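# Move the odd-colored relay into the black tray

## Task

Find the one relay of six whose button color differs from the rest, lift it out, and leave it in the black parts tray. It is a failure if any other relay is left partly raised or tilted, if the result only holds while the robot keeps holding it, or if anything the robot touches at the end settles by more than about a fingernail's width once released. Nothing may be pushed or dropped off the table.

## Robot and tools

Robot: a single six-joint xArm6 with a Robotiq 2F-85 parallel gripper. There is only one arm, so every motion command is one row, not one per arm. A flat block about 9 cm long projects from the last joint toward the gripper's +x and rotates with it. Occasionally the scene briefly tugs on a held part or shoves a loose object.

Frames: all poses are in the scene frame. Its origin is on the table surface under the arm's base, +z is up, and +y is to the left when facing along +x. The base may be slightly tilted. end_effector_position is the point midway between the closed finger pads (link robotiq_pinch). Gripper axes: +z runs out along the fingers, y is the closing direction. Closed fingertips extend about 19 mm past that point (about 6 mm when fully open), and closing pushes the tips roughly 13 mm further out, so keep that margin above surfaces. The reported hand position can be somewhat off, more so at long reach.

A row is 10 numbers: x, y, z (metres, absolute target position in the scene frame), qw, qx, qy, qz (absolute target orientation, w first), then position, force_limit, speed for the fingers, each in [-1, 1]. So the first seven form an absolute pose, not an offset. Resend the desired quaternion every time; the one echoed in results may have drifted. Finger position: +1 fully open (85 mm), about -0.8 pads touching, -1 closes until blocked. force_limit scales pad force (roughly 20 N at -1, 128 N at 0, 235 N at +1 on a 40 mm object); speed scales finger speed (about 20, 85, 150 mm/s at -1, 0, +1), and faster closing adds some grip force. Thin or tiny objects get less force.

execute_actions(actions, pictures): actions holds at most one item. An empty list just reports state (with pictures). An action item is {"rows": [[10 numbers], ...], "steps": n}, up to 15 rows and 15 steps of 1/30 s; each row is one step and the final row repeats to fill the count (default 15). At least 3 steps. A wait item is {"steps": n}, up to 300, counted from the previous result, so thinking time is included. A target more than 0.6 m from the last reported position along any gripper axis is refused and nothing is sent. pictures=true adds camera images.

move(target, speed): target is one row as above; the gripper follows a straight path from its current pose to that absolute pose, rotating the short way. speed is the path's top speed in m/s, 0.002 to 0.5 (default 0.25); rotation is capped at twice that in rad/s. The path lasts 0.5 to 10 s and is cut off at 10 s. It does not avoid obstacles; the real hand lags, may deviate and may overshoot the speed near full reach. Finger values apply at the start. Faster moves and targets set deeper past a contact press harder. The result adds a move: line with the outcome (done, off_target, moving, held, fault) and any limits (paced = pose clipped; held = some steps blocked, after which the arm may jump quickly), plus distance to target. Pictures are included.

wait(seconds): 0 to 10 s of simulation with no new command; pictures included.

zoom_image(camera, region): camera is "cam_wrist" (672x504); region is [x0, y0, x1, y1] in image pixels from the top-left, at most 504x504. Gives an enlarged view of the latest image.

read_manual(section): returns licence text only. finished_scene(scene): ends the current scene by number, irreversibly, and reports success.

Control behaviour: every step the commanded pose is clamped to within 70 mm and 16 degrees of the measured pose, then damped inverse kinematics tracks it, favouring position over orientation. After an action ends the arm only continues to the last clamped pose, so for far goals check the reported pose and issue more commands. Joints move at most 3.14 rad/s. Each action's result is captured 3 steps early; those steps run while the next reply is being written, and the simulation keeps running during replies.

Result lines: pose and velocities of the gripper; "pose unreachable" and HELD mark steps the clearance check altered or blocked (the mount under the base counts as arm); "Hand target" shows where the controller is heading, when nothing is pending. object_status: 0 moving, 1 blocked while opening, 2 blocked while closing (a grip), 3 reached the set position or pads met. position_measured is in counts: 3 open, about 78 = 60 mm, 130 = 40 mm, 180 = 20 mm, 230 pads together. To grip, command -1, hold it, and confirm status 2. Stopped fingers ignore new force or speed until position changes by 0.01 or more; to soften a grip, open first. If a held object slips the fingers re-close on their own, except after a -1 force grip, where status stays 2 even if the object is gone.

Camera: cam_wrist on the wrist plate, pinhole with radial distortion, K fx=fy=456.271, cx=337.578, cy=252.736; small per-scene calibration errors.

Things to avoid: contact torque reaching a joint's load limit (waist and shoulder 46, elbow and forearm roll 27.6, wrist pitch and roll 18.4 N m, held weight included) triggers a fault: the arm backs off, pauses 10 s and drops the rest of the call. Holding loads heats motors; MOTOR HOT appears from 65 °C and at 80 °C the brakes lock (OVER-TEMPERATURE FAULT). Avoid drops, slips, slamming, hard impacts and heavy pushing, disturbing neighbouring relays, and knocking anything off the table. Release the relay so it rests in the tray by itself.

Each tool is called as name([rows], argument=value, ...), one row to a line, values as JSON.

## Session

execute_actions(actions=[])

Scene clock: 0.00 s of 5400.00 s.
end_effector_position=(+0.6268, -0.0863, +0.3013) position_measured=3 object_status=3 end_effector_quat_wxyz=(-0.178, +0.887, -0.376, -0.202) end_effector_velocity=(+0.000, -0.000, -0.001) end_effector_angular_velocity=(+0.000, +0.001, -0.000)
Joint positions: [-0.203  0.924 -2.563  0.398  1.894 -1.797]
Joint velocities: [-0.     0.001 -0.    -0.    -0.001 -0.   ]
Motor temperatures (°C, as the motors report them): [31 28 35 33 32 33]
Hand target: +0.627, -0.086, +0.301; -0.178, +0.887, -0.376, -0.202
camera_calibration (this result's frames):
cam_wrist: T_world_to_cam=[[-0.804053, -0.592655, -0.0475226, 0.459048], [-0.413509, 0.49999, 0.760934, 0.100552], [-0.427211, 0.631482, -0.647087, 0.658967], [0, 0, 0, 1]] pos_world=[0.692196, -0.194343, 0.37171]

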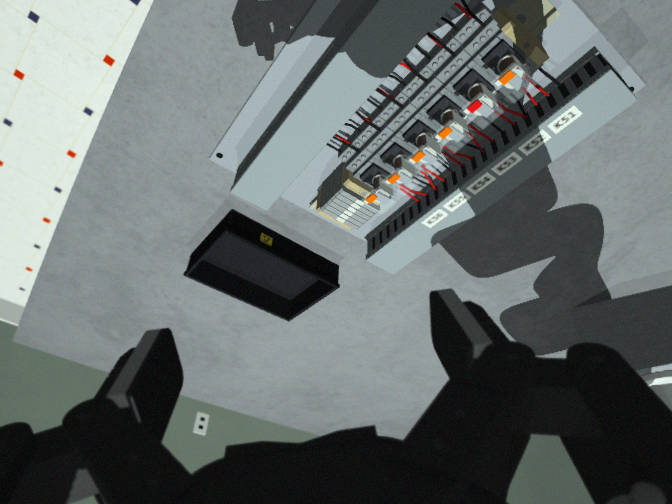

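move(target=[0.50,-0.12,0.15,0,-0.7071,0.7071,0,0,-0.5,0], speed=0.3)

Scene clock: 2.30 s of 5400.00 s.
end_effector_position=(+0.4991, -0.1200, +0.1506) position_measured=128 object_status=3 end_effector_quat_wxyz=(+0.000, +0.707, -0.707, +0.000) end_effector_velocity=(-0.002, +0.001, -0.001) end_effector_angular_velocity=(-0.005, +0.003, -0.002)
Joint positions: [-0.127  0.213 -0.965 -0.039  0.644 -0.982]
Joint velocities: [ 0.003 -0.002  0.007 -0.01  -0.003  0.013]
Motor temperatures (°C, as the motors report them): [31 29 35 33 32 33]
Hand target: +0.499, -0.120, +0.150; +0.001, +0.707, -0.707, +0.000
Off the commanded pose: 0.001 m, 0 deg.
Kept back: nothing.
move: done
camera_calibration (this result's frames):
cam_wrist: T_world_to_cam=[[-0.989228, 0.135112, 0.0563216, 0.493382], [0.146103, 0.935038, 0.323044, 0.0181172], [-0.00901561, 0.327793, -0.944706, 0.327844], [0, 0, 0, 1]] pos_world=[0.488376, -0.191067, 0.276075]

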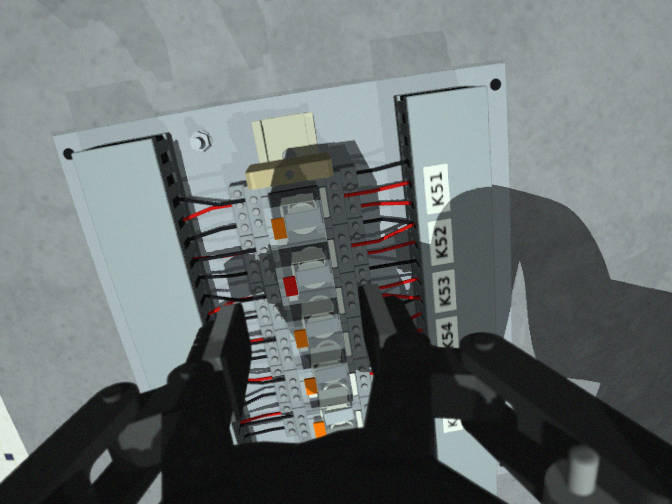

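move(target=[0.50,-0.107,0.085,0,-0.7071,0.7071,0,0,-0.5,0], speed=0.1)

Scene clock: 3.60 s of 5400.00 s.
end_effector_position=(+0.5001, -0.1071, +0.0856) position_measured=128 object_status=3 end_effector_quat_wxyz=(-0.000, +0.707, -0.707, +0.000) end_effector_velocity=(-0.002, +0.001, -0.003) end_effector_angular_velocity=(+0.001, +0.005, +0.002)
Joint positions: [-0.107  0.371 -0.962 -0.054  0.482 -0.945]
Joint velocities: [ 0.001  0.006  0.002 -0.001 -0.003  0.   ]
Motor temperatures (°C, as the motors report them): [31 29 35 33 32 33]
Hand target: +0.500, -0.107, +0.085; +0.000, +0.707, -0.707, +0.000
Off the commanded pose: 0.001 m, 0 deg.
Kept back: nothing.
move: done
camera_calibration (this result's frames):
cam_wrist: T_world_to_cam=[[-0.989207, 0.135706, 0.0552615, 0.496438], [0.14632, 0.934854, 0.323479, 0.0267749], [-0.0077634, 0.328074, -0.94462, 0.261631], [0, 0, 0, 1]] pos_world=[0.489193, -0.178234, 0.211046]

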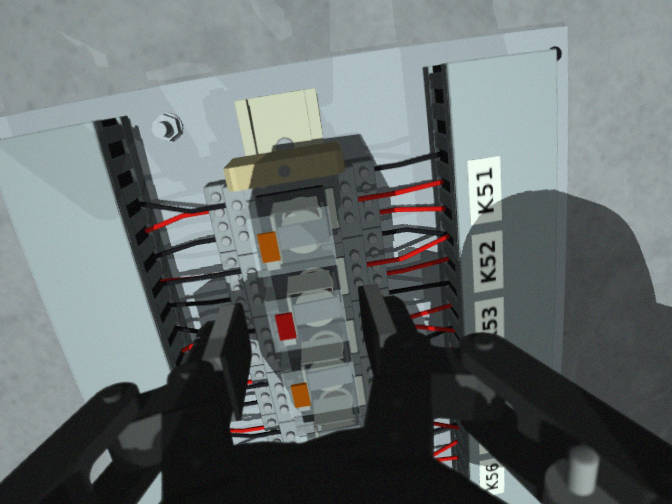

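move(target=[0.50,-0.103,0.08,0,-0.7071,0.7071,0,0,-0.5,0], speed=0.04)

move(target=[0.50,-0.103,0.058,0,-0.7071,0.7071,0,0,-0.5,0], speed=0.04)

Scene clock: 4.57 s of 5400.00 s.
end_effector_position=(+0.5000, -0.1031, +0.0801) position_measured=128 object_status=3 end_effector_quat_wxyz=(+0.000, +0.707, -0.707, +0.000) end_effector_velocity=(+0.002, +0.000, +0.001) end_effector_angular_velocity=(-0.001, -0.005, -0.001)
Joint positions: [-0.099  0.385 -0.962 -0.057  0.47  -0.935]
Joint velocities: [ 0.001 -0.    -0.002 -0.    -0.003  0.002]
Motor temperatures (°C, as the motors report them): [31 29 35 33 32 33]
Hand target: +0.500, -0.103, +0.080; +0.000, +0.707, -0.707, +0.000
Off the commanded pose: 0.000 m, 0 deg.
Kept back: nothing.
move: done
camera_calibration (this result's frames):
cam_wrist: T_world_to_cam=[[-0.989173, 0.135531, 0.0562799, 0.495963], [0.146491, 0.934756, 0.323683, 0.0246562], [-0.00873906, 0.328423, -0.94449, 0.25555], [0, 0, 0, 1]] pos_world=[0.489214, -0.174194, 0.205471]

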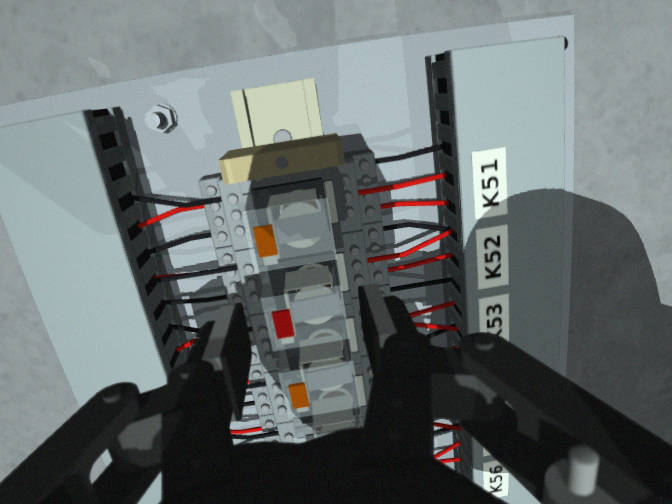

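Scene clock: 5.43 s of 5400.00 s.
end_effector_position=(+0.5001, -0.1030, +0.0583) position_measured=128 object_status=3 end_effector_quat_wxyz=(-0.000, +0.707, -0.707, +0.000) end_effector_velocity=(+0.001, +0.000, -0.000) end_effector_angular_velocity=(-0.000, -0.002, -0.002)
Joint positions: [-0.101  0.445 -0.974 -0.062  0.421 -0.931]
Joint velocities: [ 0.     0.002 -0.002  0.001 -0.001  0.002]
Motor temperatures (°C, as the motors report them): [31 29 35 33 32 33]
Hand target: +0.500, -0.103, +0.058; +0.000, +0.707, -0.707, +0.000
Off the commanded pose: 0.000 m, 0 deg.
Kept back: nothing.
move: done
camera_calibration (this result's frames):
cam_wrist: T_world_to_cam=[[-0.989193, 0.135562, 0.0558637, 0.49733], [0.146384, 0.934778, 0.323668, 0.0317242], [-0.00834307, 0.328348, -0.94452, 0.234763], [0, 0, 0, 1]] pos_world=[0.48927, -0.174158, 0.183688]

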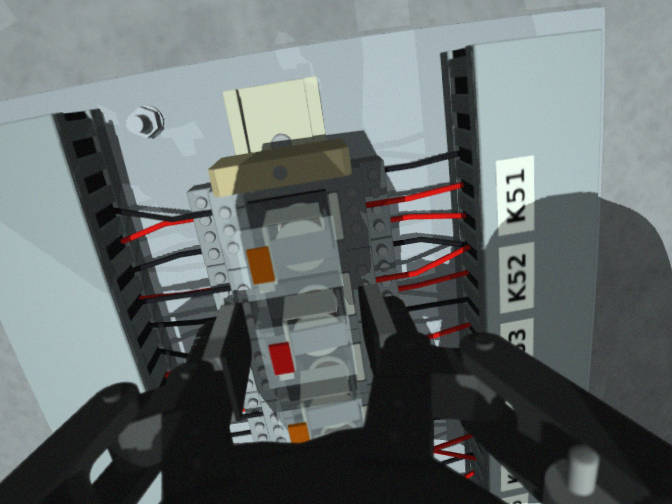

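move(target=[0.50,-0.103,0.058,0,-0.7071,0.7071,0,-1,-0.5,0])

move(target=[0.50,-0.103,0.073,0,-0.7071,0.7071,0,-1,-0.5,0], speed=0.02)

Scene clock: 6.37 s of 5400.00 s.
end_effector_position=(+0.4994, -0.1030, +0.0581) position_measured=164 object_status=2 end_effector_quat_wxyz=(+0.000, +0.707, -0.707, -0.001) end_effector_velocity=(+0.000, +0.000, -0.000) end_effector_angular_velocity=(+0.000, -0.001, -0.001)
Joint positions: [-0.101  0.445 -0.974 -0.062  0.422 -0.931]
Joint velocities: [ 0.001  0.001 -0.     0.001 -0.002  0.001]
Motor temperatures (°C, as the motors report them): [31 29 35 33 32 33]
Hand target: +0.500, -0.103, +0.058; +0.000, +0.707, -0.707, -0.000
Off the commanded pose: 0.001 m, 0 deg.
Kept back: nothing.
move: done
camera_calibration (this result's frames):
cam_wrist: T_world_to_cam=[[-0.989086, 0.13558, 0.0576722, 0.496531], [0.146996, 0.934678, 0.32368, 0.0315153], [-0.0100203, 0.328625, -0.944407, 0.235388], [0, 0, 0, 1]] pos_world=[0.488838, -0.174131, 0.183465]

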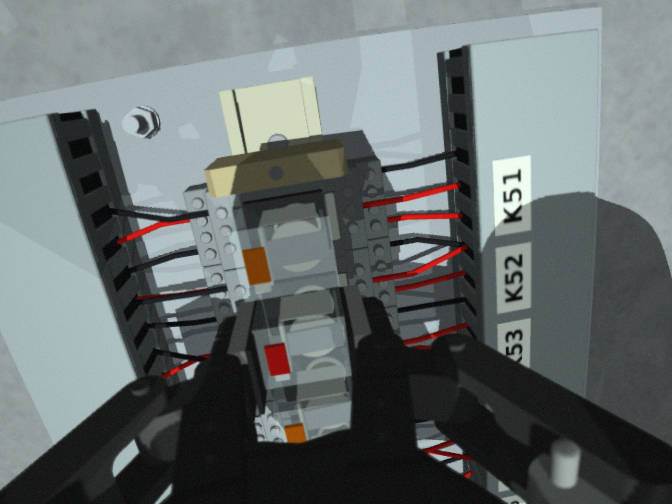

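Scene clock: 7.37 s of 5400.00 s.
end_effector_position=(+0.5000, -0.1029, +0.0728) position_measured=164 object_status=2 end_effector_quat_wxyz=(+0.000, +0.707, -0.707, -0.000) end_effector_velocity=(-0.000, -0.000, +0.000) end_effector_angular_velocity=(+0.000, +0.001, -0.002)
Joint positions: [-0.1    0.405 -0.966 -0.058  0.454 -0.934]
Joint velocities: [-0.001 -0.002  0.     0.     0.002  0.001]
Motor temperatures (°C, as the motors report them): [31 29 35 33 32 33]
Hand target: +0.500, -0.103, +0.073; -0.000, +0.707, -0.707, -0.000
Off the commanded pose: 0.000 m, 0 deg.
Kept back: nothing.
move: done
camera_calibration (this result's frames):
cam_wrist: T_world_to_cam=[[-0.989194, 0.135299, 0.0564697, 0.496351], [0.146335, 0.934762, 0.323738, 0.0269672], [-0.0089842, 0.328503, -0.94446, 0.24877], [0, 0, 0, 1]] pos_world=[0.489276, -0.174086, 0.198194]

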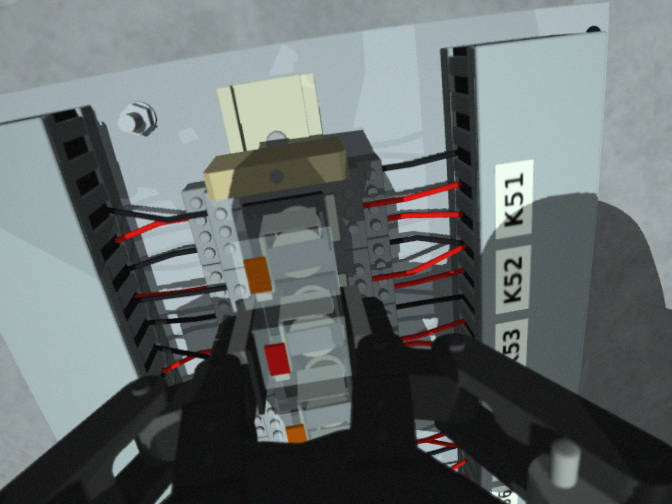

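move(target=[0.50,-0.103,0.12,0,-0.7071,0.7071,0,-1,-0.5,0], speed=0.05)

Scene clock: 8.83 s of 5400.00 s.
end_effector_position=(+0.5003, -0.1032, +0.1198) position_measured=164 object_status=2 end_effector_quat_wxyz=(-0.000, +0.707, -0.707, +0.000) end_effector_velocity=(-0.001, +0.001, +0.001) end_effector_angular_velocity=(+0.001, +0.004, +0.001)
Joint positions: [-0.096  0.282 -0.953 -0.049  0.563 -0.941]
Joint velocities: [ 0.001 -0.003  0.001  0.     0.006  0.   ]
Motor temperatures (°C, as the motors report them): [31 29 36 33 32 33]
Hand target: +0.500, -0.103, +0.120; -0.000, +0.707, -0.707, -0.000
Off the commanded pose: 0.000 m, 0 deg.
Kept back: nothing.
move: done
camera_calibration (this result's frames):
cam_wrist: T_world_to_cam=[[-0.989169, 0.135726, 0.0558909, 0.494142], [0.146548, 0.934746, 0.323686, 0.0118695], [-0.00831099, 0.328371, -0.944512, 0.292921], [0, 0, 0, 1]] pos_world=[0.489485, -0.17435, 0.245207]

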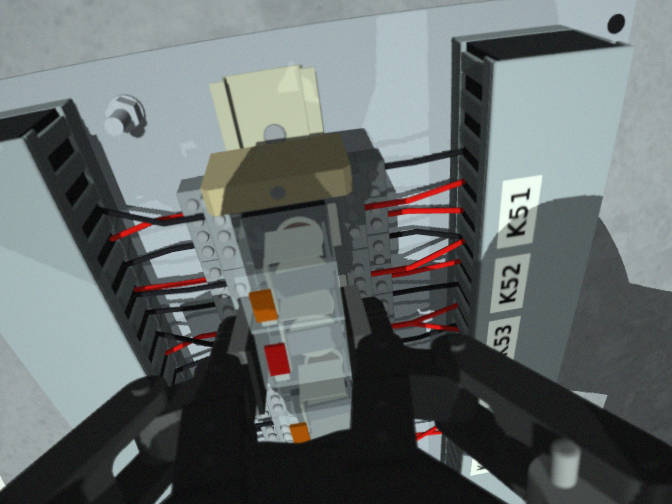

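move(target=[0.50,-0.103,0.058,0,-0.7071,0.7071,0,-1,-0.5,0], speed=0.04)

move(target=[0.50,-0.103,0.062,0,-0.7071,0.7071,0,0,-0.5,0], speed=0.02)

move(target=[0.50,-0.13,0.16,0,-0.7071,0.7071,0,0,-0.5,0], speed=0.08)

zoom_image(camera="cam_wrist", region=[200, 130, 430, 330])

Scene clock: 10.87 s of 5400.00 s.
end_effector_position=(+0.5039, -0.1036, +0.0630) position_measured=164 object_status=2 end_effector_quat_wxyz=(-0.003, +0.707, -0.707, +0.004) end_effector_velocity=(-0.002, -0.000, -0.004) end_effector_angular_velocity=(+0.001, +0.005, -0.000)
Joint positions: [-0.101  0.436 -0.976 -0.062  0.422 -0.93 ]
Joint velocities: [-0.001  0.007  0.001 -0.001 -0.004 -0.   ]
Motor temperatures (°C, as the motors report them): [31 29 36 33 32 33]
Hand target: +0.500, -0.103, +0.058; +0.000, +0.707, -0.707, +0.000
Off the commanded pose: 0.006 m, 1 deg.
Kept back: nothing.
move: off_target
camera_calibration (this result's frames):
cam_wrist: T_world_to_cam=[[-0.98973, 0.13545, 0.0456838, 0.501843], [0.142943, 0.935468, 0.323213, 0.0320343], [0.00104346, 0.326424, -0.945223, 0.234577], [0, 0, 0, 1]] pos_world=[0.491865, -0.174513, 0.188448]

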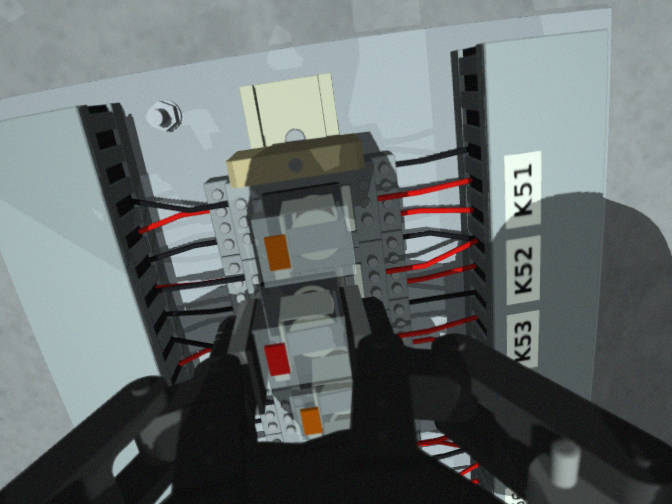

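Scene clock: 11.57 s of 5400.00 s.
end_effector_position=(+0.4999, -0.1030, +0.0618) position_measured=129 object_status=3 end_effector_quat_wxyz=(+0.000, +0.707, -0.707, -0.000) end_effector_velocity=(+0.001, -0.000, +0.001) end_effector_angular_velocity=(-0.000, -0.003, +0.000)
Joint positions: [-0.101  0.435 -0.972 -0.061  0.43  -0.931]
Joint velocities: [ 0.    -0.002 -0.001  0.     0.001  0.   ]
Motor temperatures (°C, as the motors report them): [31 29 36 33 32 33]
Hand target: +0.500, -0.103, +0.062; -0.000, +0.707, -0.707, -0.000
Off the commanded pose: 0.000 m, 0 deg.
Kept back: nothing.
move: done
camera_calibration (this result's frames):
cam_wrist: T_world_to_cam=[[-0.989155, 0.135531, 0.0566084, 0.496848], [0.1466, 0.934722, 0.323734, 0.0304448], [-0.00903696, 0.328522, -0.944453, 0.238452], [0, 0, 0, 1]] pos_world=[0.489151, -0.174133, 0.187225]

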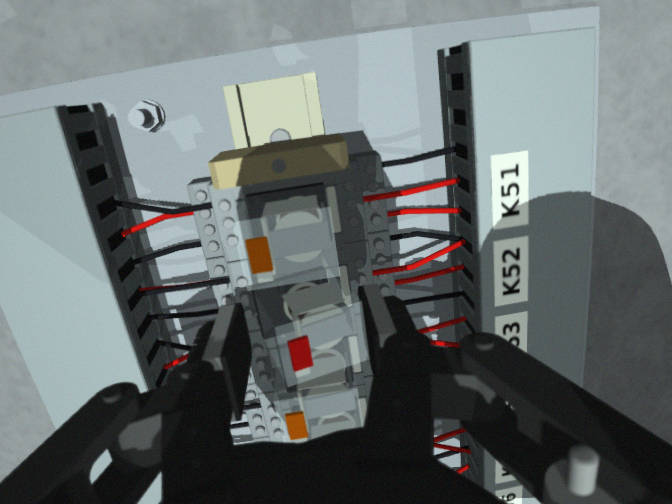

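Scene clock: 13.20 s of 5400.00 s.
end_effector_position=(+0.5001, -0.1298, +0.1593) position_measured=129 object_status=3 end_effector_quat_wxyz=(+0.000, +0.707, -0.707, -0.001) end_effector_velocity=(+0.001, +0.000, +0.002) end_effector_angular_velocity=(-0.001, -0.001, +0.003)
Joint positions: [-0.146  0.203 -0.983 -0.032  0.672 -1.006]
Joint velocities: [ 0.001 -0.003 -0.002 -0.001  0.004 -0.001]
Motor temperatures (°C, as the motors report them): [31 29 36 33 32 33]
Hand target: +0.500, -0.130, +0.160; -0.000, +0.707, -0.707, -0.000
Off the commanded pose: 0.001 m, 0 deg.
Kept back: nothing.
move: done
camera_calibration (this result's frames):
cam_wrist: T_world_to_cam=[[-0.989151, 0.135309, 0.0571967, 0.495103], [0.146587, 0.934593, 0.324112, 0.0238751], [-0.00960022, 0.32898, -0.944288, 0.339642], [0, 0, 0, 1]] pos_world=[0.489492, -0.201041, 0.284664]

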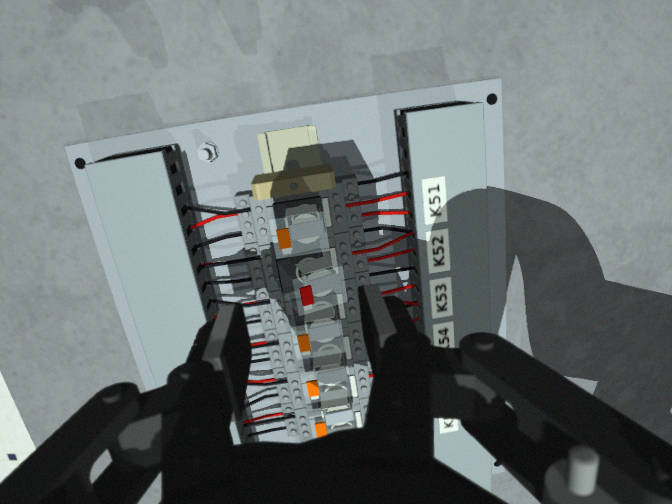

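Region (200, 130, 430, 330) of cam_wrist's 672x504 image, scaled by 2.191, with more detail than that image has; it fills the top 438 rows of this view, and the rest is white.

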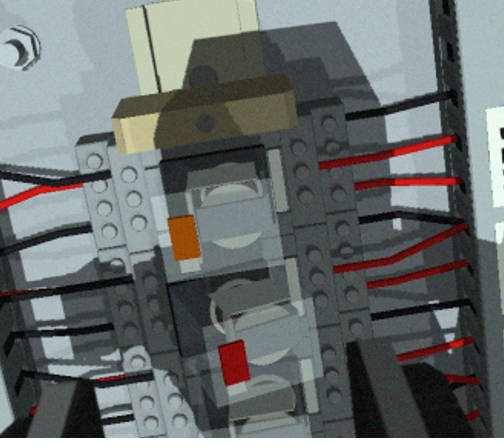

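move(target=[0.495,-0.103,0.10,0,-0.7071,0.7071,0,0.15,-0.5,0], speed=0.1)

move(target=[0.495,-0.103,0.066,0,-0.7071,0.7071,0,0.15,-0.5,0], speed=0.04)

Scene clock: 14.43 s of 5400.00 s.
end_effector_position=(+0.4951, -0.1033, +0.1007) position_measured=110 object_status=3 end_effector_quat_wxyz=(-0.000, +0.707, -0.707, +0.001) end_effector_velocity=(-0.000, +0.001, -0.001) end_effector_angular_velocity=(-0.001, -0.001, +0.000)
Joint positions: [-0.1    0.318 -0.934 -0.053  0.508 -0.939]
Joint velocities: [ 0.002  0.002  0.002 -0.002 -0.005  0.003]
Motor temperatures (°C, as the motors report them): [31 29 36 33 32 33]
Hand target: +0.495, -0.103, +0.100; +0.000, +0.707, -0.707, +0.000
Off the commanded pose: 0.001 m, 0 deg.
Kept back: nothing.
move: done
camera_calibration (this result's frames):
cam_wrist: T_world_to_cam=[[-0.989203, 0.135759, 0.0551942, 0.490193], [0.146348, 0.934871, 0.323418, 0.0189843], [-0.00769245, 0.328004, -0.944645, 0.274527], [0, 0, 0, 1]] pos_world=[0.484234, -0.174342, 0.226135]

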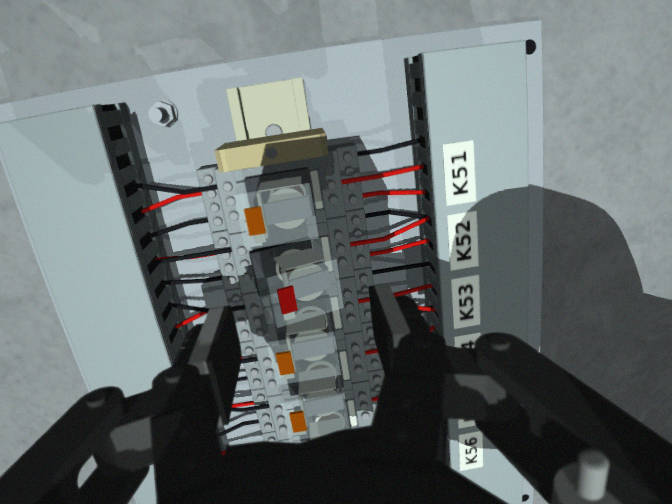

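Scene clock: 15.60 s of 5400.00 s.
end_effector_position=(+0.4950, -0.1030, +0.0663) position_measured=110 object_status=3 end_effector_quat_wxyz=(-0.000, +0.707, -0.707, +0.000) end_effector_velocity=(+0.002, -0.001, +0.000) end_effector_angular_velocity=(-0.001, -0.004, -0.002)
Joint positions: [-0.103  0.412 -0.949 -0.061  0.429 -0.933]
Joint velocities: [-0.001  0.001 -0.002  0.001 -0.003  0.   ]
Motor temperatures (°C, as the motors report them): [31 29 36 33 32 33]
Hand target: +0.495, -0.103, +0.066; +0.000, +0.707, -0.707, +0.000
Off the commanded pose: 0.000 m, 0 deg.
Kept back: nothing.
move: done
camera_calibration (this result's frames):
cam_wrist: T_world_to_cam=[[-0.989191, 0.135583, 0.0558368, 0.491893], [0.146394, 0.934785, 0.323646, 0.0298564], [-0.00831467, 0.328322, -0.944529, 0.242296], [0, 0, 0, 1]] pos_world=[0.48422, -0.174153, 0.191727]

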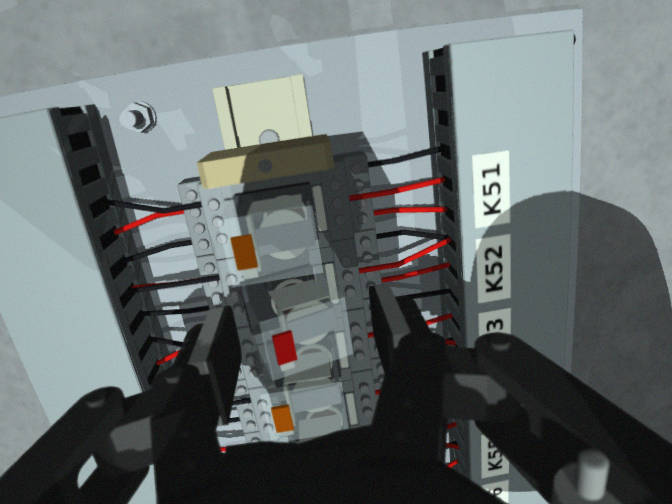

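move(target=[0.495,-0.103,0.066,0,-0.7071,0.7071,0,-1,-0.5,-0.5])

move(target=[0.495,-0.103,0.085,0,-0.7071,0.7071,0,-1,-0.5,-0.5], speed=0.06)

Scene clock: 16.53 s of 5400.00 s.
end_effector_position=(+0.4975, -0.1034, +0.0685) position_measured=158 object_status=2 end_effector_quat_wxyz=(-0.002, +0.707, -0.707, +0.003) end_effector_velocity=(-0.001, -0.000, -0.002) end_effector_angular_velocity=(+0.000, +0.004, -0.000)
Joint positions: [-0.102  0.409 -0.952 -0.06   0.429 -0.934]
Joint velocities: [-0.001  0.004  0.    -0.001 -0.     0.   ]
Motor temperatures (°C, as the motors report them): [31 29 36 33 32 33]
Hand target: +0.495, -0.103, +0.066; -0.000, +0.707, -0.707, -0.000
Off the commanded pose: 0.004 m, 0 deg.
Kept back: nothing.
move: off_target
camera_calibration (this result's frames):
cam_wrist: T_world_to_cam=[[-0.989543, 0.135349, 0.0498453, 0.494829], [0.144208, 0.935178, 0.323489, 0.0302296], [-0.00283016, 0.327295, -0.944918, 0.241716], [0, 0, 0, 1]] pos_world=[0.485979, -0.174357, 0.193958]

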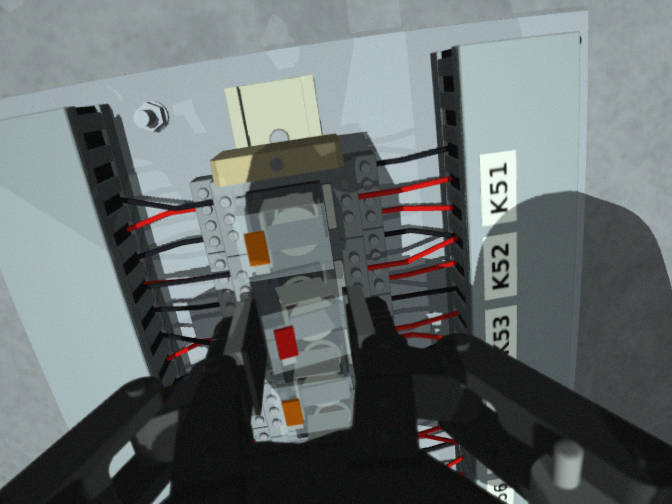

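Scene clock: 17.33 s of 5400.00 s.
end_effector_position=(+0.4945, -0.1029, +0.0845) position_measured=164 object_status=2 end_effector_quat_wxyz=(+0.000, +0.707, -0.707, -0.001) end_effector_velocity=(+0.003, -0.000, +0.002) end_effector_angular_velocity=(-0.001, -0.007, +0.000)
Joint positions: [-0.101  0.361 -0.94  -0.056  0.472 -0.937]
Joint velocities: [ 0.001 -0.003 -0.002  0.    -0.002  0.   ]
Motor temperatures (°C, as the motors report them): [31 29 36 33 32 33]
Hand target: +0.495, -0.103, +0.085; -0.000, +0.707, -0.707, -0.000
Off the commanded pose: 0.001 m, 0 deg.
Kept back: nothing.
move: done
camera_calibration (this result's frames):
cam_wrist: T_world_to_cam=[[-0.989094, 0.135542, 0.0576381, 0.490178], [0.146949, 0.934652, 0.323777, 0.0236703], [-0.00998621, 0.328716, -0.944376, 0.260259], [0, 0, 0, 1]] pos_world=[0.483952, -0.174114, 0.209866]

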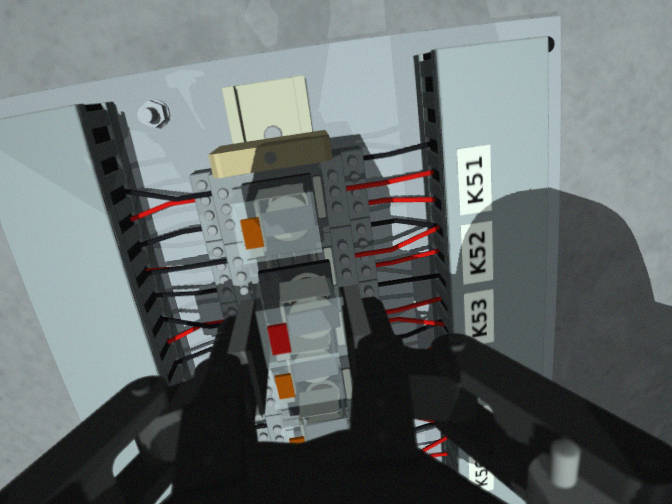

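Free of the socket now, with the board staying down.

move(target=[0.495,-0.103,0.15,0,-0.7071,0.7071,0,-1,-0.5,-0.5], speed=0.1)

move(target=[0.51,0.13,0.2,0,-0.7071,0.7071,0,-1,-0.5,-0.5])

Scene clock: 18.57 s of 5400.00 s.
end_effector_position=(+0.4949, -0.1029, +0.1492) position_measured=164 object_status=2 end_effector_quat_wxyz=(+0.000, +0.707, -0.707, -0.001) end_effector_velocity=(+0.001, +0.001, +0.002) end_effector_angular_velocity=(-0.001, -0.001, +0.002)
Joint positions: [-0.095  0.197 -0.935 -0.044  0.632 -0.946]
Joint velocities: [ 0.002 -0.004 -0.002 -0.002  0.004  0.001]
Motor temperatures (°C, as the motors report them): [31 29 36 33 32 33]
Hand target: +0.495, -0.103, +0.150; -0.000, +0.707, -0.707, -0.000
Off the commanded pose: 0.001 m, 0 deg.
Kept back: nothing.
move: done
camera_calibration (this result's frames):
cam_wrist: T_world_to_cam=[[-0.98912, 0.1354, 0.0575158, 0.486764], [0.146776, 0.934653, 0.323852, 0.00273146], [-0.00990757, 0.328771, -0.944358, 0.321395], [0, 0, 0, 1]] pos_world=[0.484251, -0.174126, 0.274631]

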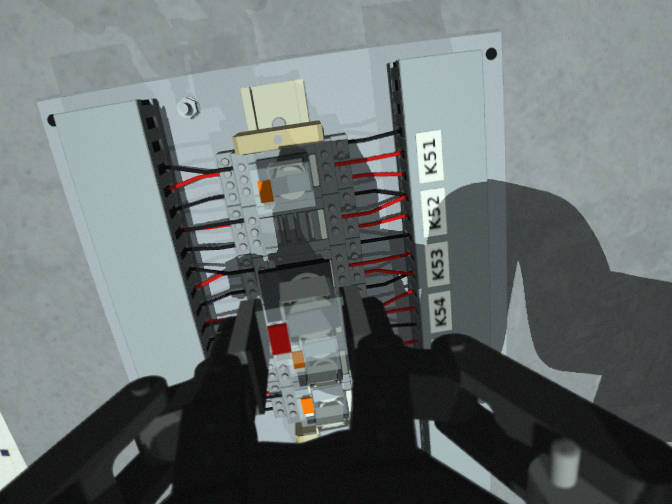

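Scene clock: 19.97 s of 5400.00 s.
end_effector_position=(+0.5099, +0.1289, +0.1996) position_measured=164 object_status=2 end_effector_quat_wxyz=(+0.001, +0.707, -0.707, +0.000) end_effector_velocity=(+0.001, +0.004, +0.002) end_effector_angular_velocity=(+0.000, -0.004, +0.001)
Joint positions: [ 0.387  0.192 -1.071 -0.104  0.799 -0.427]
Joint velocities: [ 0.007  0.001 -0.008 -0.001  0.003  0.006]
Motor temperatures (°C, as the motors report them): [31 29 36 33 32 33]
Hand target: +0.510, +0.130, +0.200; +0.001, +0.707, -0.707, +0.000
Off the commanded pose: 0.001 m, 0 deg.
Kept back: nothing.
move: done
camera_calibration (this result's frames):
cam_wrist: T_world_to_cam=[[-0.989082, 0.135933, 0.0569122, 0.467406], [0.147062, 0.935245, 0.322009, -0.232283], [-0.00945533, 0.326863, -0.945024, 0.293041], [0, 0, 0, 1]] pos_world=[0.499234, 0.0579213, 0.325127]

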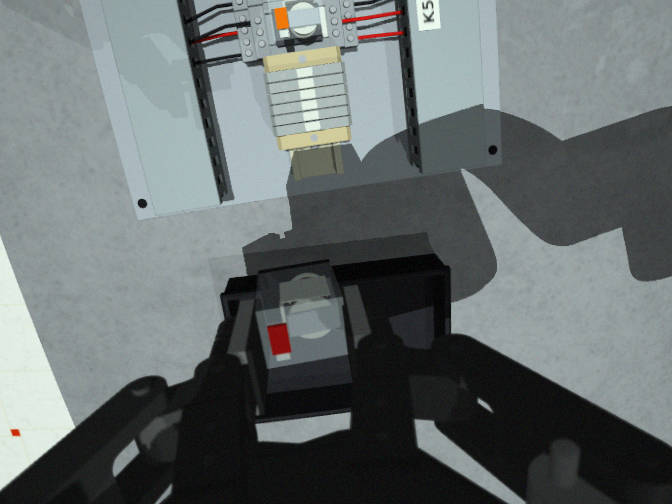

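move(target=[0.50,0.226,0.13,0,-0.7071,0.7071,0,-1,-0.5,-0.5])

move(target=[0.50,0.226,0.052,0,-0.7071,0.7071,0,-1,-0.5,-0.5], speed=0.05)

Scene clock: 21.17 s of 5400.00 s.
end_effector_position=(+0.5002, +0.2254, +0.1306) position_measured=164 object_status=2 end_effector_quat_wxyz=(-0.000, +0.707, -0.707, +0.000) end_effector_velocity=(-0.003, -0.001, -0.005) end_effector_angular_velocity=(-0.005, +0.010, -0.001)
Joint positions: [ 0.553  0.418 -1.156 -0.139  0.672 -0.224]
Joint velocities: [ 0.001  0.009  0.001 -0.001  0.001  0.003]
Motor temperatures (°C, as the motors report them): [31 29 36 33 32 33]
Hand target: +0.500, +0.226, +0.130; +0.000, +0.707, -0.707, +0.000
Off the commanded pose: 0.001 m, 0 deg.
Kept back: nothing.
move: done
camera_calibration (this result's frames):
cam_wrist: T_world_to_cam=[[-0.989148, 0.13615, 0.055221, 0.44877], [0.146728, 0.934717, 0.323689, -0.298859], [-0.00754589, 0.328279, -0.944551, 0.194865], [0, 0, 0, 1]] pos_world=[0.489221, 0.154279, 0.256016]

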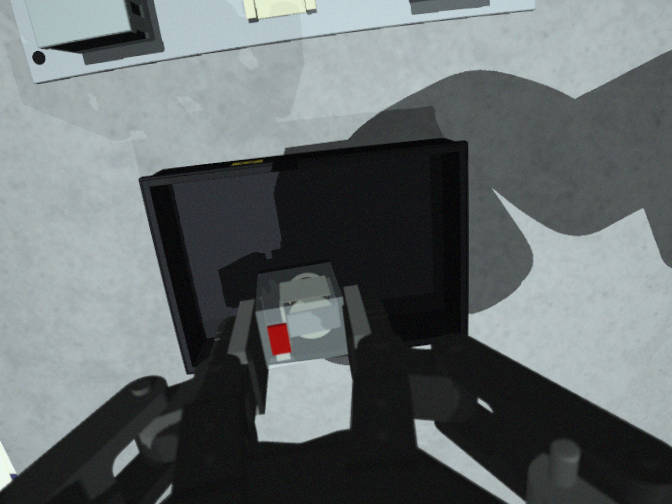

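Scene clock: 23.03 s of 5400.00 s.
end_effector_position=(+0.4999, +0.2260, +0.0525) position_measured=164 object_status=2 end_effector_quat_wxyz=(-0.000, +0.707, -0.707, +0.000) end_effector_velocity=(+0.002, +0.001, +0.001) end_effector_angular_velocity=(+0.003, -0.004, -0.001)
Joint positions: [ 0.536  0.604 -1.184 -0.173  0.514 -0.201]
Joint velocities: [ 0.     0.    -0.003  0.001 -0.002  0.001]
Motor temperatures (°C, as the motors report them): [31 29 36 33 32 33]
Hand target: +0.500, +0.226, +0.052; +0.000, +0.707, -0.707, +0.000
Off the commanded pose: 0.000 m, 0 deg.
Kept back: nothing.
move: done
camera_calibration (this result's frames):
cam_wrist: T_world_to_cam=[[-0.989187, 0.13565, 0.0557572, 0.452909], [0.146435, 0.93464, 0.324045, -0.273922], [-0.00815621, 0.328706, -0.944397, 0.12108], [0, 0, 0, 1]] pos_world=[0.489111, 0.154781, 0.177857]

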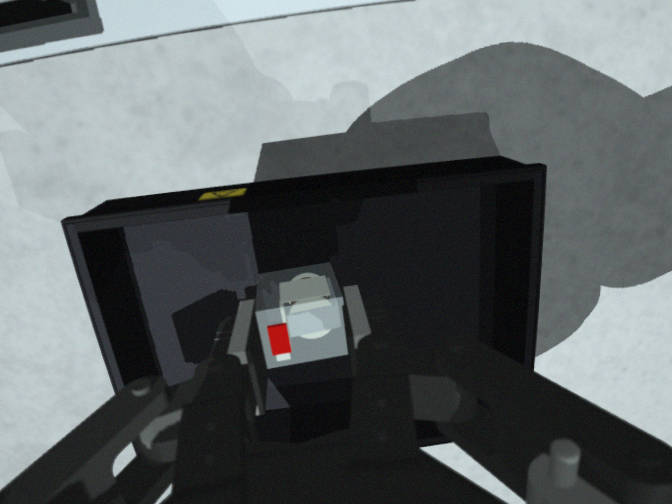

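move(target=[0.50,0.226,0.046,0,-0.7071,0.7071,0,-1,-0.5,-0.5], speed=0.02)

move(target=[0.50,0.226,0.046,0,-0.7071,0.7071,0,0,-0.5,0])

move(target=[0.50,0.19,0.17,0,-0.7071,0.7071,0,0,-0.5,0])

move(target=[0.50,-0.12,0.22,0,-0.7071,0.7071,0,1,-0.5,0])

zoom_image(camera="cam_wrist", region=[180, 120, 460, 450])

Scene clock: 24.90 s of 5400.00 s.
end_effector_position=(+0.4999, +0.2260, +0.0460) position_measured=164 object_status=2 end_effector_quat_wxyz=(+0.000, +0.707, -0.707, -0.000) end_effector_velocity=(+0.003, +0.001, +0.002) end_effector_angular_velocity=(+0.004, -0.007, -0.000)
Joint positions: [ 0.534  0.621 -1.19  -0.176  0.503 -0.199]
Joint velocities: [ 0.    -0.001 -0.003 -0.    -0.004 -0.   ]
Motor temperatures (°C, as the motors report them): [31 29 36 33 32 33]
Hand target: +0.500, +0.226, +0.046; -0.000, +0.707, -0.707, -0.000
Off the commanded pose: 0.000 m, 0 deg.
Kept back: nothing.
move: done
camera_calibration (this result's frames):
cam_wrist: T_world_to_cam=[[-0.989169, 0.135534, 0.056348, 0.45325], [0.146516, 0.934757, 0.323669, -0.271901], [-0.0088036, 0.328419, -0.944491, 0.11539], [0, 0, 0, 1]] pos_world=[0.489195, 0.154834, 0.171451]

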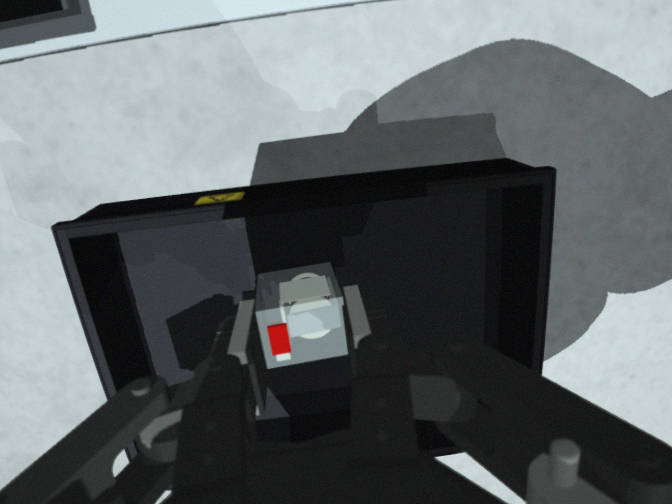

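Scene clock: 25.60 s of 5400.00 s.
end_effector_position=(+0.5000, +0.2260, +0.0460) position_measured=129 object_status=3 end_effector_quat_wxyz=(-0.000, +0.707, -0.707, +0.000) end_effector_velocity=(+0.000, +0.000, +0.001) end_effector_angular_velocity=(+0.001, -0.001, +0.000)
Joint positions: [ 0.534  0.621 -1.19  -0.176  0.503 -0.199]
Joint velocities: [ 0.001 -0.002  0.     0.     0.     0.   ]
Motor temperatures (°C, as the motors report them): [31 29 36 33 32 33]
Hand target: +0.500, +0.226, +0.046; +0.000, +0.707, -0.707, +0.000
Off the commanded pose: 0.000 m, 0 deg.
Kept back: nothing.
move: done
camera_calibration (this result's frames):
cam_wrist: T_world_to_cam=[[-0.989175, 0.135528, 0.0562663, 0.453316], [0.146484, 0.934746, 0.323717, -0.271904], [-0.00872196, 0.328455, -0.944479, 0.115295], [0, 0, 0, 1]] pos_world=[0.489244, 0.154855, 0.171407]

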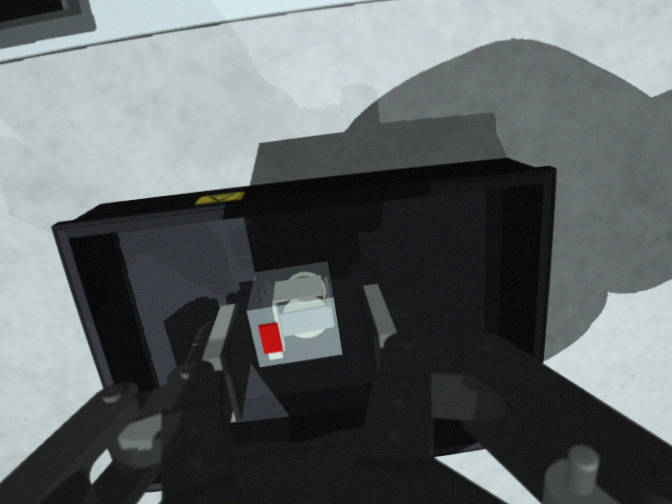

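Scene clock: 26.63 s of 5400.00 s.
end_effector_position=(+0.5000, +0.1903, +0.1691) position_measured=129 object_status=3 end_effector_quat_wxyz=(+0.001, +0.707, -0.707, -0.000) end_effector_velocity=(+0.004, +0.000, +0.007) end_effector_angular_velocity=(+0.004, -0.013, -0.002)
Joint positions: [ 0.501  0.292 -1.102 -0.122  0.74  -0.297]
Joint velocities: [-0.001 -0.01  -0.005 -0.001  0.002 -0.   ]
Motor temperatures (°C, as the motors report them): [31 29 37 33 32 33]
Hand target: +0.500, +0.190, +0.170; -0.000, +0.707, -0.707, -0.000
Off the commanded pose: 0.001 m, 0 deg.
Kept back: nothing.
move: done
camera_calibration (this result's frames):
cam_wrist: T_world_to_cam=[[-0.989144, 0.135192, 0.0575995, 0.451067], [0.146599, 0.934913, 0.323182, -0.278335], [-0.0101588, 0.328118, -0.944582, 0.24409], [0, 0, 0, 1]] pos_world=[0.489454, 0.119148, 0.294535]

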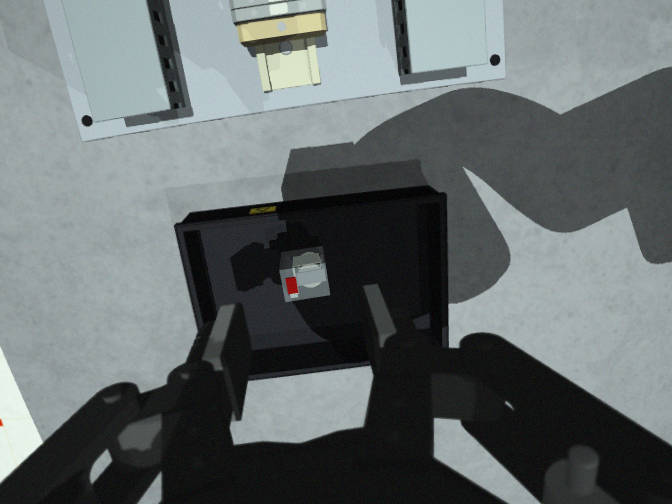

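Scene clock: 28.33 s of 5400.00 s.
end_effector_position=(+0.5004, -0.1187, +0.2198) position_measured=3 object_status=3 end_effector_quat_wxyz=(-0.001, +0.707, -0.707, -0.001) end_effector_velocity=(+0.001, -0.004, +0.002) end_effector_angular_velocity=(+0.000, -0.003, -0.002)
Joint positions: [-0.12   0.076 -1.011 -0.029  0.827 -0.987]
Joint velocities: [-0.008 -0.001 -0.005  0.002  0.003 -0.008]
Motor temperatures (°C, as the motors report them): [31 29 37 33 32 33]
Hand target: +0.500, -0.119, +0.220; -0.001, +0.707, -0.707, -0.001
Off the commanded pose: 0.001 m, 0 deg.
Kept back: nothing.
move: done
camera_calibration (this result's frames):
cam_wrist: T_world_to_cam=[[-0.989234, 0.134955, 0.0566035, 0.490516], [0.146074, 0.934074, 0.325836, -0.00636828], [-0.00889877, 0.330596, -0.94373, 0.392821], [0, 0, 0, 1]] pos_world=[0.489661, -0.190114, 0.345027]

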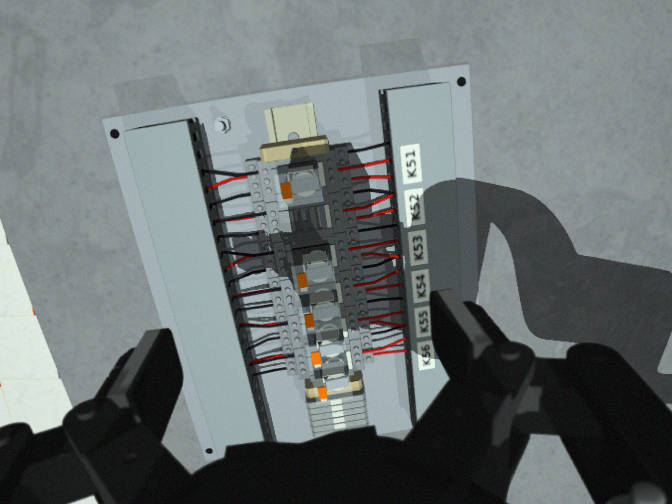

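Region (180, 120, 460, 450) of cam_wrist's 672x504 image, scaled by 1.527, with more detail than that image has; it fills the left 428 columns of this view, and the rest is white.

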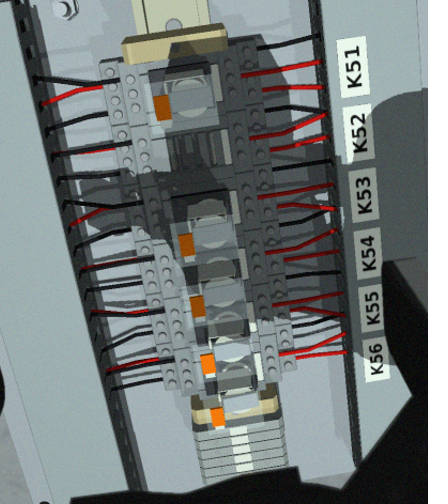

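The remaining five relays look seated and upright.

finished_scene(scene=2)

The scene is finished: the task was done.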